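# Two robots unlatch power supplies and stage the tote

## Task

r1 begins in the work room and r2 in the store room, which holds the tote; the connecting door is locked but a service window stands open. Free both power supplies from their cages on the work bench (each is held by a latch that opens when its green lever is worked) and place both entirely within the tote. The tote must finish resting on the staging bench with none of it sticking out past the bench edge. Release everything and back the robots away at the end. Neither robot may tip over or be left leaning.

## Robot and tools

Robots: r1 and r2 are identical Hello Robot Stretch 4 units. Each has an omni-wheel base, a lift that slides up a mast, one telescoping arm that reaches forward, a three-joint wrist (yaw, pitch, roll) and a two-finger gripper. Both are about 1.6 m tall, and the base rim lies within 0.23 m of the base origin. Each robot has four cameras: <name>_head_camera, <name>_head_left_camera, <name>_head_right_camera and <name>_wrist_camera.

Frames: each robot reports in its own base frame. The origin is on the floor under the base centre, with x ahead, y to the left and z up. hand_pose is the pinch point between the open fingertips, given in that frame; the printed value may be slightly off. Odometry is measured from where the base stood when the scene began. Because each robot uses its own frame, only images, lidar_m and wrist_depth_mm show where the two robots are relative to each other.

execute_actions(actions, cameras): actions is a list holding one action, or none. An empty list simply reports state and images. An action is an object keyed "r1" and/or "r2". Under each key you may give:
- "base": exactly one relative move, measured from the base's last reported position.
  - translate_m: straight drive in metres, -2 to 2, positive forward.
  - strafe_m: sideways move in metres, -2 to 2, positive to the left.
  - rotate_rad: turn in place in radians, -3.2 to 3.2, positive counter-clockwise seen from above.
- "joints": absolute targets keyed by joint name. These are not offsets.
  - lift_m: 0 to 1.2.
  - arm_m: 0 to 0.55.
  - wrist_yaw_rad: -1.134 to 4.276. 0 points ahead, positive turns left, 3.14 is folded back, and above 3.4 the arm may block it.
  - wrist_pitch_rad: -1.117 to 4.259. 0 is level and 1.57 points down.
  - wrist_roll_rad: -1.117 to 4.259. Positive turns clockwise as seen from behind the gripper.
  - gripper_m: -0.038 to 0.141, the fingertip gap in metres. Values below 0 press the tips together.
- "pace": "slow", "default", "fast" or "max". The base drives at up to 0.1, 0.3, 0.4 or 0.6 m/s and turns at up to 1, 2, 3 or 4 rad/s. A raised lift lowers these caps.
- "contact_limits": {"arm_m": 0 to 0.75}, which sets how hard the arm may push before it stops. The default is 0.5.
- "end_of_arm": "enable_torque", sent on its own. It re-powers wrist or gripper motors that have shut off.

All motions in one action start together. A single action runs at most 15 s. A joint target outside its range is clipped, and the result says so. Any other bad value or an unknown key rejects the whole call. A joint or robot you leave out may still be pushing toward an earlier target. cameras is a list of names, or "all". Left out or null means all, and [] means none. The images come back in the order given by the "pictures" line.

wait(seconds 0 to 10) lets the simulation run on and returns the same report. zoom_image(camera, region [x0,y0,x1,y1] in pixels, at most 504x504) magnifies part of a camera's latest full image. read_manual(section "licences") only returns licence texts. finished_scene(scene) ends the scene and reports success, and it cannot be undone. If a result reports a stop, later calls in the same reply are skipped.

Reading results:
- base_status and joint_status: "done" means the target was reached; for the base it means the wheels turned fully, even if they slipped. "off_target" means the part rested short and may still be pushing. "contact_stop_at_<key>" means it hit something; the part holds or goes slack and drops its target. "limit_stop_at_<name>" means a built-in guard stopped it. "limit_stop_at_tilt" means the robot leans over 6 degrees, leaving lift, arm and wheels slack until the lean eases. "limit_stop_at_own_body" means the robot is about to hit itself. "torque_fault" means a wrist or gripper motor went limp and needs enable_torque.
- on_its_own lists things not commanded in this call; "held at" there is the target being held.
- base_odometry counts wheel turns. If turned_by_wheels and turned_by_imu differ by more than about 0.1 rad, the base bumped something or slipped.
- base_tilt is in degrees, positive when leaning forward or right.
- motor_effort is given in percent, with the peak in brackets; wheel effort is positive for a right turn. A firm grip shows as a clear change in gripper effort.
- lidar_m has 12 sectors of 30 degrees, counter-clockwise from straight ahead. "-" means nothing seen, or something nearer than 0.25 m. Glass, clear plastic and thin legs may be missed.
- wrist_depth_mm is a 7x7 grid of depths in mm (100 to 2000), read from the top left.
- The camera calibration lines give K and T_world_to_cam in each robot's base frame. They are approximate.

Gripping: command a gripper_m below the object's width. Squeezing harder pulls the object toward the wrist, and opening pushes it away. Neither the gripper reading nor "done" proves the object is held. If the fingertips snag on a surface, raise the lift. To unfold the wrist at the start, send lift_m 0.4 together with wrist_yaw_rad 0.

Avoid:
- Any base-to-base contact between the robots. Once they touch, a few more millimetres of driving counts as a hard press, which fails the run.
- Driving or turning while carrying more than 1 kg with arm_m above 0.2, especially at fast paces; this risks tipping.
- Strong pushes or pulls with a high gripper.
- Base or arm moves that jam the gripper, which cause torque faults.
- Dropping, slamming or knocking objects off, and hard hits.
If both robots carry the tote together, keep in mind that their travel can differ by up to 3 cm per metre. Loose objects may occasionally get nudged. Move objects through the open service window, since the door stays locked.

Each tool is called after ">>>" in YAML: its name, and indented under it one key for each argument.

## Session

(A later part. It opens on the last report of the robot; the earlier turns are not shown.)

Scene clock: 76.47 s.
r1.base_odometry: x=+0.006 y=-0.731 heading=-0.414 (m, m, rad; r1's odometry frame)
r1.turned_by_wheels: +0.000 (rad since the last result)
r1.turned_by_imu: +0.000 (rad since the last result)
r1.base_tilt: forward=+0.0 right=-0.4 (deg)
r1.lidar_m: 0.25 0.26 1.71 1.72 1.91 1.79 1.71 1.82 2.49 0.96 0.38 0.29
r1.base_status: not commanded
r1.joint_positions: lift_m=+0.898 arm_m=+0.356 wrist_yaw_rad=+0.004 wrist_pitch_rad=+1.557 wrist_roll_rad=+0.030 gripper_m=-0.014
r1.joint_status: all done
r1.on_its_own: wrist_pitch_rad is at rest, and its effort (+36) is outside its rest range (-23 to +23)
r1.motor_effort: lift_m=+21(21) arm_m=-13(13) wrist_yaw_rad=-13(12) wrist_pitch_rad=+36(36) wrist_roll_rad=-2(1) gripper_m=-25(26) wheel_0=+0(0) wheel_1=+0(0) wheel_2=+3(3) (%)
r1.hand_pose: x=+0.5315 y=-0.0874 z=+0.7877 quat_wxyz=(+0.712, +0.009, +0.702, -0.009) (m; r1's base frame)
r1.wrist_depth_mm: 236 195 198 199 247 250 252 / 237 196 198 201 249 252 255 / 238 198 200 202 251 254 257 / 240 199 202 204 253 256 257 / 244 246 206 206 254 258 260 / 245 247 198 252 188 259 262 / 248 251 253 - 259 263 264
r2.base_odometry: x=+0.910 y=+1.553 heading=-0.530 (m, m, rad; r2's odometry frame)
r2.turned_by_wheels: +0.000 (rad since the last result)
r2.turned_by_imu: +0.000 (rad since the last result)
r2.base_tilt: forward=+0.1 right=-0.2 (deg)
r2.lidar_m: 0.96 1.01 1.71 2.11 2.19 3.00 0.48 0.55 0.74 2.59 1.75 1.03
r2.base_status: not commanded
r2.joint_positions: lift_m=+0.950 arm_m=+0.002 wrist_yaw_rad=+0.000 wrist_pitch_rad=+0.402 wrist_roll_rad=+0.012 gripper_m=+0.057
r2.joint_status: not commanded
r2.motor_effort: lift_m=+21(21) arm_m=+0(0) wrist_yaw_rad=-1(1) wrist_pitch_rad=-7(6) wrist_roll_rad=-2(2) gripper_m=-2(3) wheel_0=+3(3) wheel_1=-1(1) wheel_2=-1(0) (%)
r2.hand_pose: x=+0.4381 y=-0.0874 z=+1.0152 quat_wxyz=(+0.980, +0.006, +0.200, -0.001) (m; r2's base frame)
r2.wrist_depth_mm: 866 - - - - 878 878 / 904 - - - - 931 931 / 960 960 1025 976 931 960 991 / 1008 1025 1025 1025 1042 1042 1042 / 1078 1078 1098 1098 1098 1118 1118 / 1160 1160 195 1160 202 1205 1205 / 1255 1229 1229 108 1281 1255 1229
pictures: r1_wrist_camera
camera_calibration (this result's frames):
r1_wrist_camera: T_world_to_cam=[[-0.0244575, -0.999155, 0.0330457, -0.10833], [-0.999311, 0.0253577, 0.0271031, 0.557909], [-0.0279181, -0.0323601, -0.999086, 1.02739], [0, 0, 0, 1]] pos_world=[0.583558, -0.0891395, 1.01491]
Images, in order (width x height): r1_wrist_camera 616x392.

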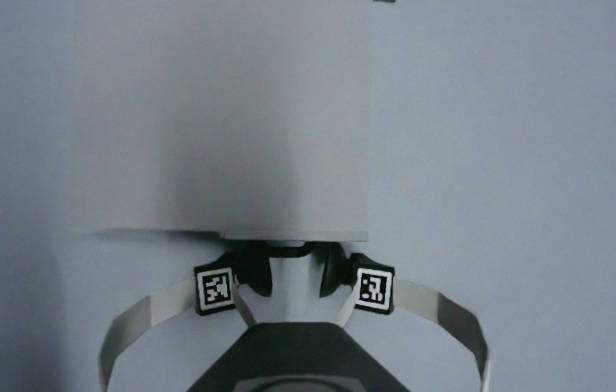

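>>> execute_actions:
  actions:
    - {"r1":{"joints":{"arm_m":0.362,"gripper_m":0.045}}}
  cameras: []

>>> execute_actions:
  actions:
    - {"r1":{"joints":{"arm_m":0.05,"lift_m":0.92},"pace":"fast"}}
  cameras: []

>>> execute_actions:
  actions:
    - {"r1":{"base":{"strafe_m":-0.054},"joints":{"wrist_pitch_rad":0.35,"wrist_roll_rad":0.25,"wrist_yaw_rad":0.16,"gripper_m":0.062}}}
  cameras: []

>>> execute_actions:
  actions:
    - {"r1":{"joints":{"lift_m":0.722,"arm_m":0.065},"pace":"fast"}}
  cameras: ["r1_wrist_camera"]

Scene clock: 79.03 s.
r1.base_odometry: x=+0.006 y=-0.731 heading=-0.415 (m, m, rad; r1's odometry frame)
r1.turned_by_wheels: +0.000 (rad since the last result)
r1.turned_by_imu: +0.000 (rad since the last result)
r1.base_tilt: forward=-0.1 right=-0.4 (deg)
r1.lidar_m: 0.25 0.28 1.72 1.70 1.92 1.78 1.71 1.81 2.53 0.98 0.39 0.28
r1.base_status: not commanded
r1.joint_positions: lift_m=+0.898 arm_m=+0.361 wrist_yaw_rad=-0.001 wrist_pitch_rad=+1.572 wrist_roll_rad=+0.030 gripper_m=+0.045
r1.joint_status: all done
r1.motor_effort: lift_m=+19(21) arm_m=+8(7) wrist_yaw_rad=+2(12) wrist_pitch_rad=-7(36) wrist_roll_rad=+0(0) gripper_m=-4(26) wheel_0=-1(1) wheel_1=-1(1) wheel_2=-1(3) (%)
r1.hand_pose: x=+0.5311 y=-0.0874 z=+0.7879 quat_wxyz=(+0.707, +0.011, +0.707, -0.011) (m; r1's base frame)
r1.wrist_depth_mm: 232 193 195 197 245 249 250 / 234 195 197 199 247 250 253 / 237 196 198 202 250 252 255 / 239 198 201 204 253 256 258 / 243 246 246 251 254 258 262 / 244 248 198 254 200 262 265 / 248 250 253 - 260 263 266
r2.base_odometry: x=+0.910 y=+1.553 heading=-0.530 (m, m, rad; r2's odometry frame)
r2.turned_by_wheels: +0.000 (rad since the last result)
r2.turned_by_imu: +0.001 (rad since the last result)
r2.base_tilt: forward=+0.1 right=-0.2 (deg)
r2.lidar_m: 0.96 1.02 1.72 2.10 2.16 3.03 0.47 0.53 0.74 2.63 1.70 1.01
r2.base_status: not commanded
r2.joint_positions: lift_m=+0.950 arm_m=+0.002 wrist_yaw_rad=+0.000 wrist_pitch_rad=+0.402 wrist_roll_rad=+0.012 gripper_m=+0.057
r2.joint_status: not commanded
r2.motor_effort: lift_m=+21(22) arm_m=+0(1) wrist_yaw_rad=-1(1) wrist_pitch_rad=-6(6) wrist_roll_rad=-2(0) gripper_m=-3(2) wheel_0=+3(3) wheel_1=-1(1) wheel_2=+0(0) (%)
r2.hand_pose: x=+0.4381 y=-0.0874 z=+1.0152 quat_wxyz=(+0.980, +0.006, +0.200, -0.001) (m; r2's base frame)
r2.wrist_depth_mm: 854 - - - - 878 878 / 904 - - - - 931 931 / 946 960 1025 976 946 960 976 / 1025 1025 1025 1025 1025 1042 1042 / 1078 1078 1098 1098 1098 1098 1138 / 1160 1160 195 1160 202 1205 1205 / 1229 1229 1255 108 1281 1255 1281
pictures: none
No camera images: the call's "cameras" was empty. Leave "cameras" out to get every camera's image.

Scene clock: 80.77 s.
r1.base_odometry: x=+0.006 y=-0.731 heading=-0.414 (m, m, rad; r1's odometry frame)
r1.turned_by_wheels: +0.000 (rad since the last result)
r1.turned_by_imu: +0.000 (rad since the last result)
r1.base_tilt: forward=-0.1 right=-0.3 (deg)
r1.lidar_m: 0.26 0.27 1.69 1.73 1.94 1.78 1.72 1.81 2.50 0.95 0.39 0.30
r1.base_status: not commanded
r1.joint_positions: lift_m=+0.920 arm_m=+0.052 wrist_yaw_rad=+0.000 wrist_pitch_rad=+1.570 wrist_roll_rad=+0.030 gripper_m=+0.045
r1.joint_status: all done
r1.motor_effort: lift_m=+22(25) arm_m=-9(10) wrist_yaw_rad=-2(0) wrist_pitch_rad=-2(7) wrist_roll_rad=-3(1) gripper_m=-5(5) wheel_0=+0(1) wheel_1=+0(1) wheel_2=+0(1) (%)
r1.hand_pose: x=+0.2227 y=-0.0874 z=+0.8096 quat_wxyz=(+0.707, +0.011, +0.707, -0.011) (m; r1's base frame)
r1.wrist_depth_mm: 256 259 262 264 267 270 273 / 257 260 262 270 270 272 277 / 260 263 266 271 273 276 278 / 1008 991 1042 1025 1025 1060 1060 / 976 1008 798 820 1042 1060 1060 / 1008 1008 198 831 198 1078 1078 / 1025 1042 1025 - 1060 1078 1098
r2.base_odometry: x=+0.910 y=+1.553 heading=-0.530 (m, m, rad; r2's odometry frame)
r2.turned_by_wheels: +0.000 (rad since the last result)
r2.turned_by_imu: +0.000 (rad since the last result)
r2.base_tilt: forward=+0.1 right=-0.2 (deg)
r2.lidar_m: 0.95 1.01 1.74 2.10 2.23 3.02 0.50 0.53 0.74 2.61 1.73 1.03
r2.base_status: not commanded
r2.joint_positions: lift_m=+0.950 arm_m=+0.002 wrist_yaw_rad=+0.000 wrist_pitch_rad=+0.402 wrist_roll_rad=+0.012 gripper_m=+0.057
r2.joint_status: not commanded
r2.motor_effort: lift_m=+21(22) arm_m=+0(0) wrist_yaw_rad=-1(1) wrist_pitch_rad=-6(6) wrist_roll_rad=-2(1) gripper_m=-3(3) wheel_0=+3(3) wheel_1=-1(1) wheel_2=+0(0) (%)
r2.hand_pose: x=+0.4381 y=-0.0874 z=+1.0152 quat_wxyz=(+0.980, +0.006, +0.200, -0.001) (m; r2's base frame)
r2.wrist_depth_mm: 854 - - - - 891 878 / 904 - - - - 946 931 / 960 960 1025 976 931 960 976 / 1025 1025 1025 1025 1042 1042 1042 / 1078 1078 1098 1098 1098 1098 1118 / 1160 1160 195 1160 202 1182 1182 / 1229 1255 1255 108 1255 1255 1281
pictures: none
No camera images: the call's "cameras" was empty. Leave "cameras" out to get every camera's image.

Scene clock: 82.03 s.
r1.base_odometry: x=-0.016 y=-0.781 heading=-0.414 (m, m, rad; r1's odometry frame)
r1.turned_by_wheels: +0.000 (rad since the last result)
r1.turned_by_imu: +0.000 (rad since the last result)
r1.base_tilt: forward=-0.1 right=-0.4 (deg)
r1.lidar_m: 0.25 0.29 1.76 1.78 1.97 1.78 1.70 1.82 2.48 0.97 0.37 0.27
r1.base_status: done
r1.joint_positions: lift_m=+0.920 arm_m=+0.052 wrist_yaw_rad=+0.160 wrist_pitch_rad=+0.353 wrist_roll_rad=+0.250 gripper_m=+0.062
r1.joint_status: all done
r1.motor_effort: lift_m=+23(22) arm_m=-9(9) wrist_yaw_rad=-3(2) wrist_pitch_rad=-8(10) wrist_roll_rad=-1(4) gripper_m=-2(2) wheel_0=-1(5) wheel_1=+1(7) wheel_2=+0(0) (%)
r1.hand_pose: x=+0.5037 y=-0.0432 z=+0.9984 quat_wxyz=(+0.975, +0.108, +0.183, +0.056) (m; r1's base frame)
r1.wrist_depth_mm: - - - - - - - / - - - - - - - / - - - - - - - / - - - - 768 699 640 / - - 723 574 585 549 517 / - 1863 199 445 410 459 433 / 1618 1499 484 - 415 387 373
r2.base_odometry: x=+0.910 y=+1.553 heading=-0.530 (m, m, rad; r2's odometry frame)
r2.turned_by_wheels: +0.000 (rad since the last result)
r2.turned_by_imu: +0.000 (rad since the last result)
r2.base_tilt: forward=+0.1 right=-0.2 (deg)
r2.lidar_m: 0.96 1.02 1.73 2.10 2.18 3.06 0.50 0.53 0.75 2.60 1.74 1.01
r2.base_status: not commanded
r2.joint_positions: lift_m=+0.950 arm_m=+0.002 wrist_yaw_rad=+0.000 wrist_pitch_rad=+0.402 wrist_roll_rad=+0.012 gripper_m=+0.057
r2.joint_status: not commanded
r2.motor_effort: lift_m=+21(21) arm_m=+0(0) wrist_yaw_rad=-1(1) wrist_pitch_rad=-6(6) wrist_roll_rad=-3(0) gripper_m=-3(3) wheel_0=+3(3) wheel_1=-1(1) wheel_2=+0(0) (%)
r2.hand_pose: x=+0.4381 y=-0.0874 z=+1.0152 quat_wxyz=(+0.980, +0.006, +0.200, -0.001) (m; r2's base frame)
r2.wrist_depth_mm: 854 - - - - 891 878 / 891 - - - - 946 931 / 960 960 1042 991 946 960 991 / 1025 1025 1025 1025 1042 1042 1060 / 1078 1078 1098 1098 1098 1118 1118 / 1160 1160 195 1160 202 1205 1205 / 1255 1229 1255 108 1281 1255 1281
pictures: none
No camera images: the call's "cameras" was empty. Leave "cameras" out to get every camera's image.

Scene clock: 83.57 s.
r1.base_odometry: x=-0.016 y=-0.781 heading=-0.414 (m, m, rad; r1's odometry frame)
r1.turned_by_wheels: +0.000 (rad since the last result)
r1.turned_by_imu: +0.000 (rad since the last result)
r1.base_tilt: forward=+0.0 right=-0.4 (deg)
r1.lidar_m: 0.26 0.28 1.75 1.79 1.99 1.77 1.71 1.81 2.47 0.98 0.39 0.28
r1.base_status: not commanded
r1.joint_positions: lift_m=+0.722 arm_m=+0.063 wrist_yaw_rad=+0.160 wrist_pitch_rad=+0.352 wrist_roll_rad=+0.250 gripper_m=+0.062
r1.joint_status: all done
r1.motor_effort: lift_m=+19(21) arm_m=+9(8) wrist_yaw_rad=-2(0) wrist_pitch_rad=-7(7) wrist_roll_rad=+0(0) gripper_m=-2(2) wheel_0=-1(1) wheel_1=+1(1) wheel_2=+0(0) (%)
r1.hand_pose: x=+0.5155 y=-0.0432 z=+0.8008 quat_wxyz=(+0.975, +0.108, +0.183, +0.056) (m; r1's base frame)
r1.wrist_depth_mm: - - - - - - - / - - - - - - 585 / - - 609 436 496 436 394 / - - 319 291 353 320 296 / - 330 270 268 265 252 242 / 301 274 198 232 204 208 198 / 241 222 223 - 190 175 174
r2.base_odometry: x=+0.910 y=+1.553 heading=-0.530 (m, m, rad; r2's odometry frame)
r2.turned_by_wheels: +0.000 (rad since the last result)
r2.turned_by_imu: +0.000 (rad since the last result)
r2.base_tilt: forward=+0.1 right=-0.2 (deg)
r2.lidar_m: 0.97 1.01 1.74 2.08 2.22 3.01 0.50 0.54 0.76 2.62 1.74 1.01
r2.base_status: not commanded
r2.joint_positions: lift_m=+0.950 arm_m=+0.002 wrist_yaw_rad=+0.000 wrist_pitch_rad=+0.402 wrist_roll_rad=+0.012 gripper_m=+0.057
r2.joint_status: not commanded
r2.motor_effort: lift_m=+21(21) arm_m=+0(0) wrist_yaw_rad=-1(1) wrist_pitch_rad=-5(6) wrist_roll_rad=-1(3) gripper_m=-4(4) wheel_0=+3(3) wheel_1=-2(1) wheel_2=+1(0) (%)
r2.hand_pose: x=+0.4381 y=-0.0874 z=+1.0152 quat_wxyz=(+0.980, +0.006, +0.200, -0.001) (m; r2's base frame)
r2.wrist_depth_mm: 854 - - - - 878 878 / 891 - - - - 946 931 / 946 960 1008 976 931 960 976 / 1008 1025 1025 1025 1042 1042 1042 / 1078 1078 1078 1098 1078 1118 1118 / 1160 1160 195 1160 202 1182 1205 / 1255 1255 1255 108 1255 1255 1281
pictures: r1_wrist_camera
camera_calibration (this result's frames):
r1_wrist_camera: T_world_to_cam=[[0.0401311, -0.975128, -0.217981, 0.103823], [-0.406833, 0.183308, -0.894922, 0.980236], [0.912621, 0.124596, -0.389357, 0.0750877], [0, 0, 0, 1]] pos_world=[0.326099, -0.0878002, 0.929102]
Images, in order (width x height): r1_wrist_camera 616x392.

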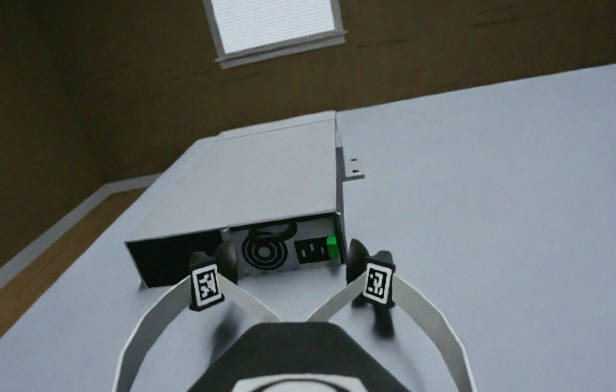

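>>> execute_actions:
  actions:
    - {"r1":{"joints":{"arm_m":0.079},"pace":"slow","contact_limits":{"arm_m":0.1}}}
  cameras: []

>>> execute_actions:
  actions:
    - {"r1":{"base":{"strafe_m":0.007},"joints":{"gripper_m":0.036},"pace":"slow"}}
  cameras: ["r1_wrist_camera"]

>>> zoom_image:
  camera: "r1_wrist_camera"
  region: [160, 180, 430, 320]

Scene clock: 84.80 s.
r1.base_odometry: x=-0.016 y=-0.781 heading=-0.414 (m, m, rad; r1's odometry frame)
r1.turned_by_wheels: +0.000 (rad since the last result)
r1.turned_by_imu: +0.000 (rad since the last result)
r1.base_tilt: forward=+0.0 right=-0.3 (deg)
r1.lidar_m: 0.25 0.28 1.76 1.78 1.99 1.79 1.71 1.81 2.46 0.96 0.38 0.29
r1.base_status: not commanded
r1.joint_positions: lift_m=+0.722 arm_m=+0.077 wrist_yaw_rad=+0.160 wrist_pitch_rad=+0.352 wrist_roll_rad=+0.250 gripper_m=+0.062
r1.joint_status: all done
r1.motor_effort: lift_m=+18(19) arm_m=+9(10) wrist_yaw_rad=-1(3) wrist_pitch_rad=-8(8) wrist_roll_rad=+1(0) gripper_m=-2(2) wheel_0=-1(1) wheel_1=+1(1) wheel_2=+0(0) (%)
r1.contact_limits: arm_m 0.1
r1.hand_pose: x=+0.5295 y=-0.0432 z=+0.8008 quat_wxyz=(+0.975, +0.108, +0.183, +0.056) (m; r1's base frame)
r1.wrist_depth_mm: - - - - - - - / - - - - - - 591 / - - 654 433 496 433 392 / - - 319 291 353 319 294 / - 317 254 251 264 252 241 / 303 273 198 232 205 209 198 / 241 221 224 - 190 175 174
r2.base_odometry: x=+0.910 y=+1.553 heading=-0.530 (m, m, rad; r2's odometry frame)
r2.turned_by_wheels: +0.000 (rad since the last result)
r2.turned_by_imu: +0.000 (rad since the last result)
r2.base_tilt: forward=+0.1 right=-0.2 (deg)
r2.lidar_m: 0.95 1.01 1.75 2.10 2.19 3.04 0.49 0.55 0.74 2.61 1.72 1.05
r2.base_status: not commanded
r2.joint_positions: lift_m=+0.950 arm_m=+0.002 wrist_yaw_rad=+0.000 wrist_pitch_rad=+0.402 wrist_roll_rad=+0.012 gripper_m=+0.057
r2.joint_status: not commanded
r2.motor_effort: lift_m=+21(21) arm_m=+0(1) wrist_yaw_rad=-1(1) wrist_pitch_rad=-6(6) wrist_roll_rad=-3(1) gripper_m=-3(2) wheel_0=+3(3) wheel_1=-1(1) wheel_2=+0(0) (%)
r2.hand_pose: x=+0.4381 y=-0.0874 z=+1.0152 quat_wxyz=(+0.980, +0.006, +0.200, -0.001) (m; r2's base frame)
r2.wrist_depth_mm: 854 - - - - 891 878 / 904 - - - - 946 931 / 960 960 1008 976 946 960 976 / 1008 1008 1025 1042 1025 1042 1042 / 1078 1078 1098 1098 1078 1118 1118 / 1138 1160 195 1160 202 1182 1182 / 1255 1229 1255 108 1255 1281 1255
pictures: none
No camera images: the call's "cameras" was empty. Leave "cameras" out to get every camera's image.

Scene clock: 86.13 s.
r1.base_odometry: x=-0.013 y=-0.774 heading=-0.415 (m, m, rad; r1's odometry frame)
r1.turned_by_wheels: +0.000 (rad since the last result)
r1.turned_by_imu: +0.000 (rad since the last result)
r1.base_tilt: forward=-0.1 right=-0.3 (deg)
r1.lidar_m: 0.26 0.28 1.75 1.77 1.97 1.77 1.72 1.82 2.48 0.98 0.37 0.28
r1.base_status: done
r1.joint_positions: lift_m=+0.722 arm_m=+0.077 wrist_yaw_rad=+0.157 wrist_pitch_rad=+0.353 wrist_roll_rad=+0.250 gripper_m=+0.036
r1.joint_status: all done
r1.motor_effort: lift_m=+19(19) arm_m=+9(9) wrist_yaw_rad=+7(10) wrist_pitch_rad=-10(11) wrist_roll_rad=+1(2) gripper_m=-5(7) wheel_0=-2(3) wheel_1=-1(1) wheel_2=-1(2) (%)
r1.hand_pose: x=+0.5294 y=-0.0440 z=+0.8006 quat_wxyz=(+0.976, +0.109, +0.183, +0.055) (m; r1's base frame)
r1.wrist_depth_mm: - - - - - - - / - - - - - - 585 / - - 647 421 492 430 389 / - - 319 290 349 319 296 / - 322 256 249 273 251 240 / 300 277 193 225 196 207 198 / 239 220 222 - 190 175 173
r2.base_odometry: x=+0.910 y=+1.553 heading=-0.530 (m, m, rad; r2's odometry frame)
r2.turned_by_wheels: +0.000 (rad since the last result)
r2.turned_by_imu: +0.000 (rad since the last result)
r2.base_tilt: forward=+0.1 right=-0.2 (deg)
r2.lidar_m: 0.92 1.02 1.70 2.12 2.17 2.99 0.50 0.55 0.73 2.61 1.73 1.03
r2.base_status: not commanded
r2.joint_positions: lift_m=+0.950 arm_m=+0.002 wrist_yaw_rad=+0.000 wrist_pitch_rad=+0.402 wrist_roll_rad=+0.012 gripper_m=+0.057
r2.joint_status: not commanded
r2.motor_effort: lift_m=+21(22) arm_m=-1(0) wrist_yaw_rad=-1(1) wrist_pitch_rad=-6(5) wrist_roll_rad=-1(2) gripper_m=-3(3) wheel_0=+3(3) wheel_1=-1(1) wheel_2=+0(0) (%)
r2.hand_pose: x=+0.4381 y=-0.0874 z=+1.0152 quat_wxyz=(+0.980, +0.006, +0.200, -0.001) (m; r2's base frame)
r2.wrist_depth_mm: 854 - - - - 878 878 / 904 - - - - 946 931 / 960 960 1008 976 946 960 976 / 1008 1008 1025 1025 1042 1042 1042 / 1078 1078 1078 1098 1078 1098 1118 / 1160 1160 195 1160 202 1182 1205 / 1255 1229 1255 108 1255 1281 1255
pictures: r1_wrist_camera
camera_calibration (this result's frames):
r1_wrist_camera: T_world_to_cam=[[0.0369787, -0.975247, -0.218005, 0.104067], [-0.406896, 0.184557, -0.894636, 0.985716], [0.912726, 0.121788, -0.39, 0.062828], [0, 0, 0, 1]] pos_world=[0.339891, -0.0880816, 0.929047]
Images, in order (width x height): r1_wrist_camera 616x392.

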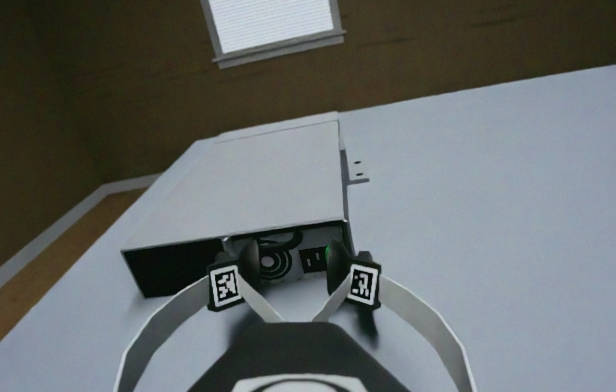

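Region (160, 180, 430, 320) of r1_wrist_camera's 616x392 image, scaled by 1.867; it fills the top 261 rows of this view, and the rest is white.

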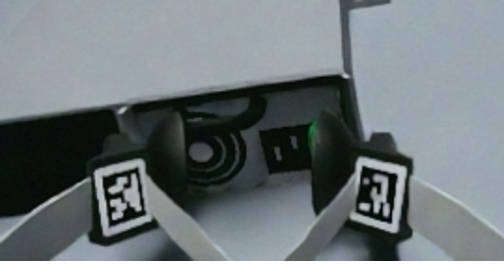

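>>> execute_actions:
  actions:
    - {"r1":{"base":{"strafe_m":0.006},"pace":"slow"}}
  cameras: []

>>> execute_actions:
  actions:
    - {"r1":{"joints":{"arm_m":0.093},"pace":"slow","contact_limits":{"arm_m":0.2}}}
  cameras: ["r1_wrist_camera"]

>>> zoom_image:
  camera: "r1_wrist_camera"
  region: [160, 180, 430, 320]

Scene clock: 87.03 s.
r1.base_odometry: x=-0.011 y=-0.769 heading=-0.415 (m, m, rad; r1's odometry frame)
r1.turned_by_wheels: +0.000 (rad since the last result)
r1.turned_by_imu: +0.000 (rad since the last result)
r1.base_tilt: forward=+0.0 right=-0.4 (deg)
r1.lidar_m: 0.26 0.28 1.73 1.75 1.96 1.79 1.72 1.80 2.48 0.97 0.39 0.29
r1.base_status: done
r1.joint_positions: lift_m=+0.722 arm_m=+0.077 wrist_yaw_rad=+0.156 wrist_pitch_rad=+0.353 wrist_roll_rad=+0.250 gripper_m=+0.036
r1.joint_status: not commanded
r1.motor_effort: lift_m=+19(18) arm_m=+9(9) wrist_yaw_rad=+11(11) wrist_pitch_rad=-9(10) wrist_roll_rad=+0(2) gripper_m=-7(7) wheel_0=-3(2) wheel_1=+0(1) wheel_2=-1(2) (%)
r1.hand_pose: x=+0.5293 y=-0.0444 z=+0.8006 quat_wxyz=(+0.976, +0.109, +0.183, +0.054) (m; r1's base frame)
r1.wrist_depth_mm: - - - - - - - / - - - - - - 585 / - - 640 410 492 430 392 / - - 315 282 353 315 294 / - 320 256 250 264 252 241 / 301 276 193 225 195 208 198 / 240 220 221 - 191 175 173
r2.base_odometry: x=+0.910 y=+1.553 heading=-0.530 (m, m, rad; r2's odometry frame)
r2.turned_by_wheels: +0.000 (rad since the last result)
r2.turned_by_imu: +0.000 (rad since the last result)
r2.base_tilt: forward=+0.1 right=-0.2 (deg)
r2.lidar_m: 0.96 1.01 1.73 2.10 2.22 3.03 0.49 0.54 0.74 2.62 1.71 1.03
r2.base_status: not commanded
r2.joint_positions: lift_m=+0.950 arm_m=+0.002 wrist_yaw_rad=+0.000 wrist_pitch_rad=+0.402 wrist_roll_rad=+0.012 gripper_m=+0.057
r2.joint_status: not commanded
r2.motor_effort: lift_m=+21(21) arm_m=-1(0) wrist_yaw_rad=-1(1) wrist_pitch_rad=-5(6) wrist_roll_rad=-1(2) gripper_m=-3(2) wheel_0=+3(3) wheel_1=-1(1) wheel_2=+0(0) (%)
r2.hand_pose: x=+0.4381 y=-0.0874 z=+1.0152 quat_wxyz=(+0.980, +0.006, +0.200, -0.001) (m; r2's base frame)
r2.wrist_depth_mm: 854 - - - - 891 878 / 904 - - - - 931 931 / 960 960 1008 976 931 960 976 / 1008 1025 1025 1025 1042 1042 1042 / 1078 1098 1078 1098 1098 1118 1118 / 1160 1160 195 1160 202 1182 1205 / 1255 1229 1255 108 1255 1281 1281
pictures: none
No camera images: the call's "cameras" was empty. Leave "cameras" out to get every camera's image.

Scene clock: 88.07 s.
r1.base_odometry: x=-0.011 y=-0.769 heading=-0.415 (m, m, rad; r1's odometry frame)
r1.turned_by_wheels: +0.000 (rad since the last result)
r1.turned_by_imu: +0.000 (rad since the last result)
r1.base_tilt: forward=-0.1 right=-0.4 (deg)
r1.lidar_m: 0.26 0.29 1.75 1.75 1.96 1.78 1.71 1.79 2.48 0.98 0.39 0.26
r1.base_status: not commanded
r1.joint_positions: lift_m=+0.722 arm_m=+0.090 wrist_yaw_rad=+0.152 wrist_pitch_rad=+0.357 wrist_roll_rad=+0.250 gripper_m=+0.036
r1.joint_status: all done
r1.on_its_own: wrist_yaw_rad is at rest, and its effort (+22) is outside its rest range (-13 to +13)
r1.motor_effort: lift_m=+19(19) arm_m=+14(15) wrist_yaw_rad=+22(21) wrist_pitch_rad=-20(20) wrist_roll_rad=-1(0) gripper_m=-5(5) wheel_0=-2(4) wheel_1=+0(0) wheel_2=-6(6) (%)
r1.contact_limits: arm_m 0.2
r1.hand_pose: x=+0.5418 y=-0.0455 z=+0.7996 quat_wxyz=(+0.975, +0.109, +0.185, +0.052) (m; r1's base frame)
r1.wrist_depth_mm: - - - - - - - / - - - - - - 574 / - - 591 397 480 421 384 / - - 310 276 347 314 290 / - 297 245 237 264 248 237 / 297 271 195 229 198 206 195 / 236 216 219 - 189 174 172
r2.base_odometry: x=+0.910 y=+1.553 heading=-0.530 (m, m, rad; r2's odometry frame)
r2.turned_by_wheels: +0.000 (rad since the last result)
r2.turned_by_imu: +0.000 (rad since the last result)
r2.base_tilt: forward=+0.2 right=-0.1 (deg)
r2.lidar_m: 0.97 1.02 1.73 2.10 2.21 3.02 0.47 0.55 0.72 2.61 1.72 1.02
r2.base_status: not commanded
r2.joint_positions: lift_m=+0.950 arm_m=+0.002 wrist_yaw_rad=+0.000 wrist_pitch_rad=+0.402 wrist_roll_rad=+0.012 gripper_m=+0.057
r2.joint_status: not commanded
r2.motor_effort: lift_m=+21(22) arm_m=-1(0) wrist_yaw_rad=-1(1) wrist_pitch_rad=-6(6) wrist_roll_rad=-2(1) gripper_m=-3(3) wheel_0=+3(3) wheel_1=-1(1) wheel_2=+0(0) (%)
r2.hand_pose: x=+0.4381 y=-0.0874 z=+1.0152 quat_wxyz=(+0.980, +0.006, +0.200, -0.001) (m; r2's base frame)
r2.wrist_depth_mm: 854 - - - - 878 891 / 904 - - - - 931 931 / 960 960 1025 976 946 960 991 / 1008 1025 1025 1025 1042 1042 1060 / 1078 1098 1098 1098 1078 1118 1098 / 1160 1160 195 1160 202 1182 1205 / 1229 1229 1229 108 1255 1281 1281
pictures: r1_wrist_camera
camera_calibration (this result's frames):
r1_wrist_camera: T_world_to_cam=[[0.0311432, -0.975517, -0.217706, 0.104845], [-0.4093, 0.186265, -0.893185, 0.990346], [0.911868, 0.116924, -0.393479, 0.0543063], [0, 0, 0, 1]] pos_world=[0.352563, -0.0885386, 0.928755]
Images, in order (width x height): r1_wrist_camera 616x392.

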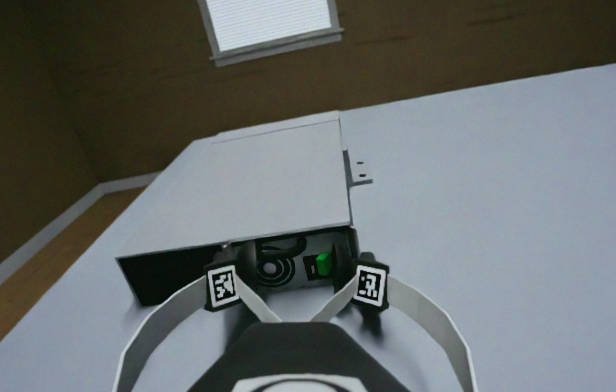

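Region (160, 180, 430, 320) of r1_wrist_camera's 616x392 image, scaled by 1.867; it fills the top 261 rows of this view, and the rest is white.

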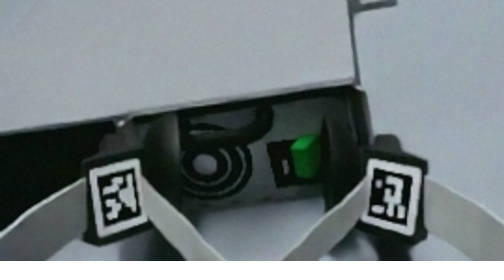

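>>> execute_actions:
  actions:
    - {"r1":{"base":{"strafe_m":-0.005},"joints":{"arm_m":0.099,"gripper_m":0.005},"pace":"slow","contact_limits":{"arm_m":0.3}}}
  cameras: ["r1_wrist_camera"]

>>> zoom_image:
  camera: "r1_wrist_camera"
  region: [160, 180, 430, 320]

Scene clock: 89.73 s.
r1.base_odometry: x=-0.013 y=-0.773 heading=-0.415 (m, m, rad; r1's odometry frame)
r1.turned_by_wheels: +0.000 (rad since the last result)
r1.turned_by_imu: +0.000 (rad since the last result)
r1.base_tilt: forward=-0.1 right=-0.3 (deg)
r1.lidar_m: 0.25 0.28 1.75 1.80 1.95 1.78 1.71 1.79 2.49 0.98 0.36 0.27
r1.base_status: done
r1.joint_positions: lift_m=+0.722 arm_m=+0.097 wrist_yaw_rad=+0.159 wrist_pitch_rad=+0.360 wrist_roll_rad=+0.250 gripper_m=+0.005
r1.joint_status: all done
r1.on_its_own: wrist_pitch_rad is at rest, and its effort (-29) is outside its rest range (-23 to +23)
r1.motor_effort: lift_m=+19(18) arm_m=+13(21) wrist_yaw_rad=+1(22) wrist_pitch_rad=-29(29) wrist_roll_rad=+0(1) gripper_m=-22(23) wheel_0=+6(3) wheel_1=+2(2) wheel_2=-6(10) (%)
r1.contact_limits: arm_m 0.3
r1.hand_pose: x=+0.5480 y=-0.0436 z=+0.7988 quat_wxyz=(+0.975, +0.108, +0.187, +0.055) (m; r1's base frame)
r1.wrist_depth_mm: - - - - - - - / - - - - - - 554 / - - 580 389 473 413 375 / - - 303 271 338 307 286 / - 281 239 234 259 245 233 / 291 254 204 231 189 197 193 / 235 215 216 - 187 173 -
r2.base_odometry: x=+0.910 y=+1.553 heading=-0.530 (m, m, rad; r2's odometry frame)
r2.turned_by_wheels: +0.000 (rad since the last result)
r2.turned_by_imu: +0.000 (rad since the last result)
r2.base_tilt: forward=+0.2 right=-0.2 (deg)
r2.lidar_m: 0.97 1.03 1.73 2.10 2.18 3.00 0.48 0.53 0.76 2.62 1.70 1.02
r2.base_status: not commanded
r2.joint_positions: lift_m=+0.950 arm_m=+0.002 wrist_yaw_rad=+0.000 wrist_pitch_rad=+0.402 wrist_roll_rad=+0.012 gripper_m=+0.057
r2.joint_status: not commanded
r2.motor_effort: lift_m=+21(22) arm_m=+0(0) wrist_yaw_rad=-1(1) wrist_pitch_rad=-5(6) wrist_roll_rad=-1(1) gripper_m=-3(3) wheel_0=+3(3) wheel_1=-1(1) wheel_2=+0(0) (%)
r2.hand_pose: x=+0.4381 y=-0.0874 z=+1.0152 quat_wxyz=(+0.980, +0.006, +0.200, -0.001) (m; r2's base frame)
r2.wrist_depth_mm: 866 - - - - 891 891 / 904 - - - - 931 917 / 946 960 1025 976 931 960 976 / 1008 1025 1008 1025 1042 1042 1042 / 1098 1078 1098 1098 1098 1118 1118 / 1160 1160 195 1160 202 1205 1205 / 1255 1229 1255 108 1281 1281 1281
pictures: r1_wrist_camera
camera_calibration (this result's frames):
r1_wrist_camera: T_world_to_cam=[[0.0374078, -0.975379, -0.217338, 0.102645], [-0.413369, 0.182906, -0.892004, 0.992903], [0.909795, 0.123209, -0.39635, 0.051805], [0, 0, 0, 1]] pos_world=[0.359464, -0.0878735, 0.928515]
Images, in order (width x height): r1_wrist_camera 616x392.

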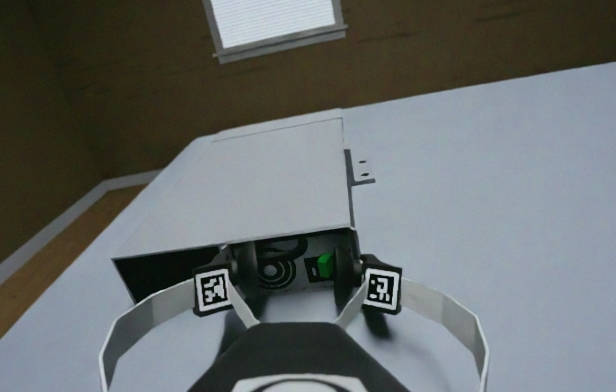

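Region (160, 180, 430, 320) of r1_wrist_camera's 616x392 image, scaled by 1.867; it fills the top 261 rows of this view, and the rest is white.

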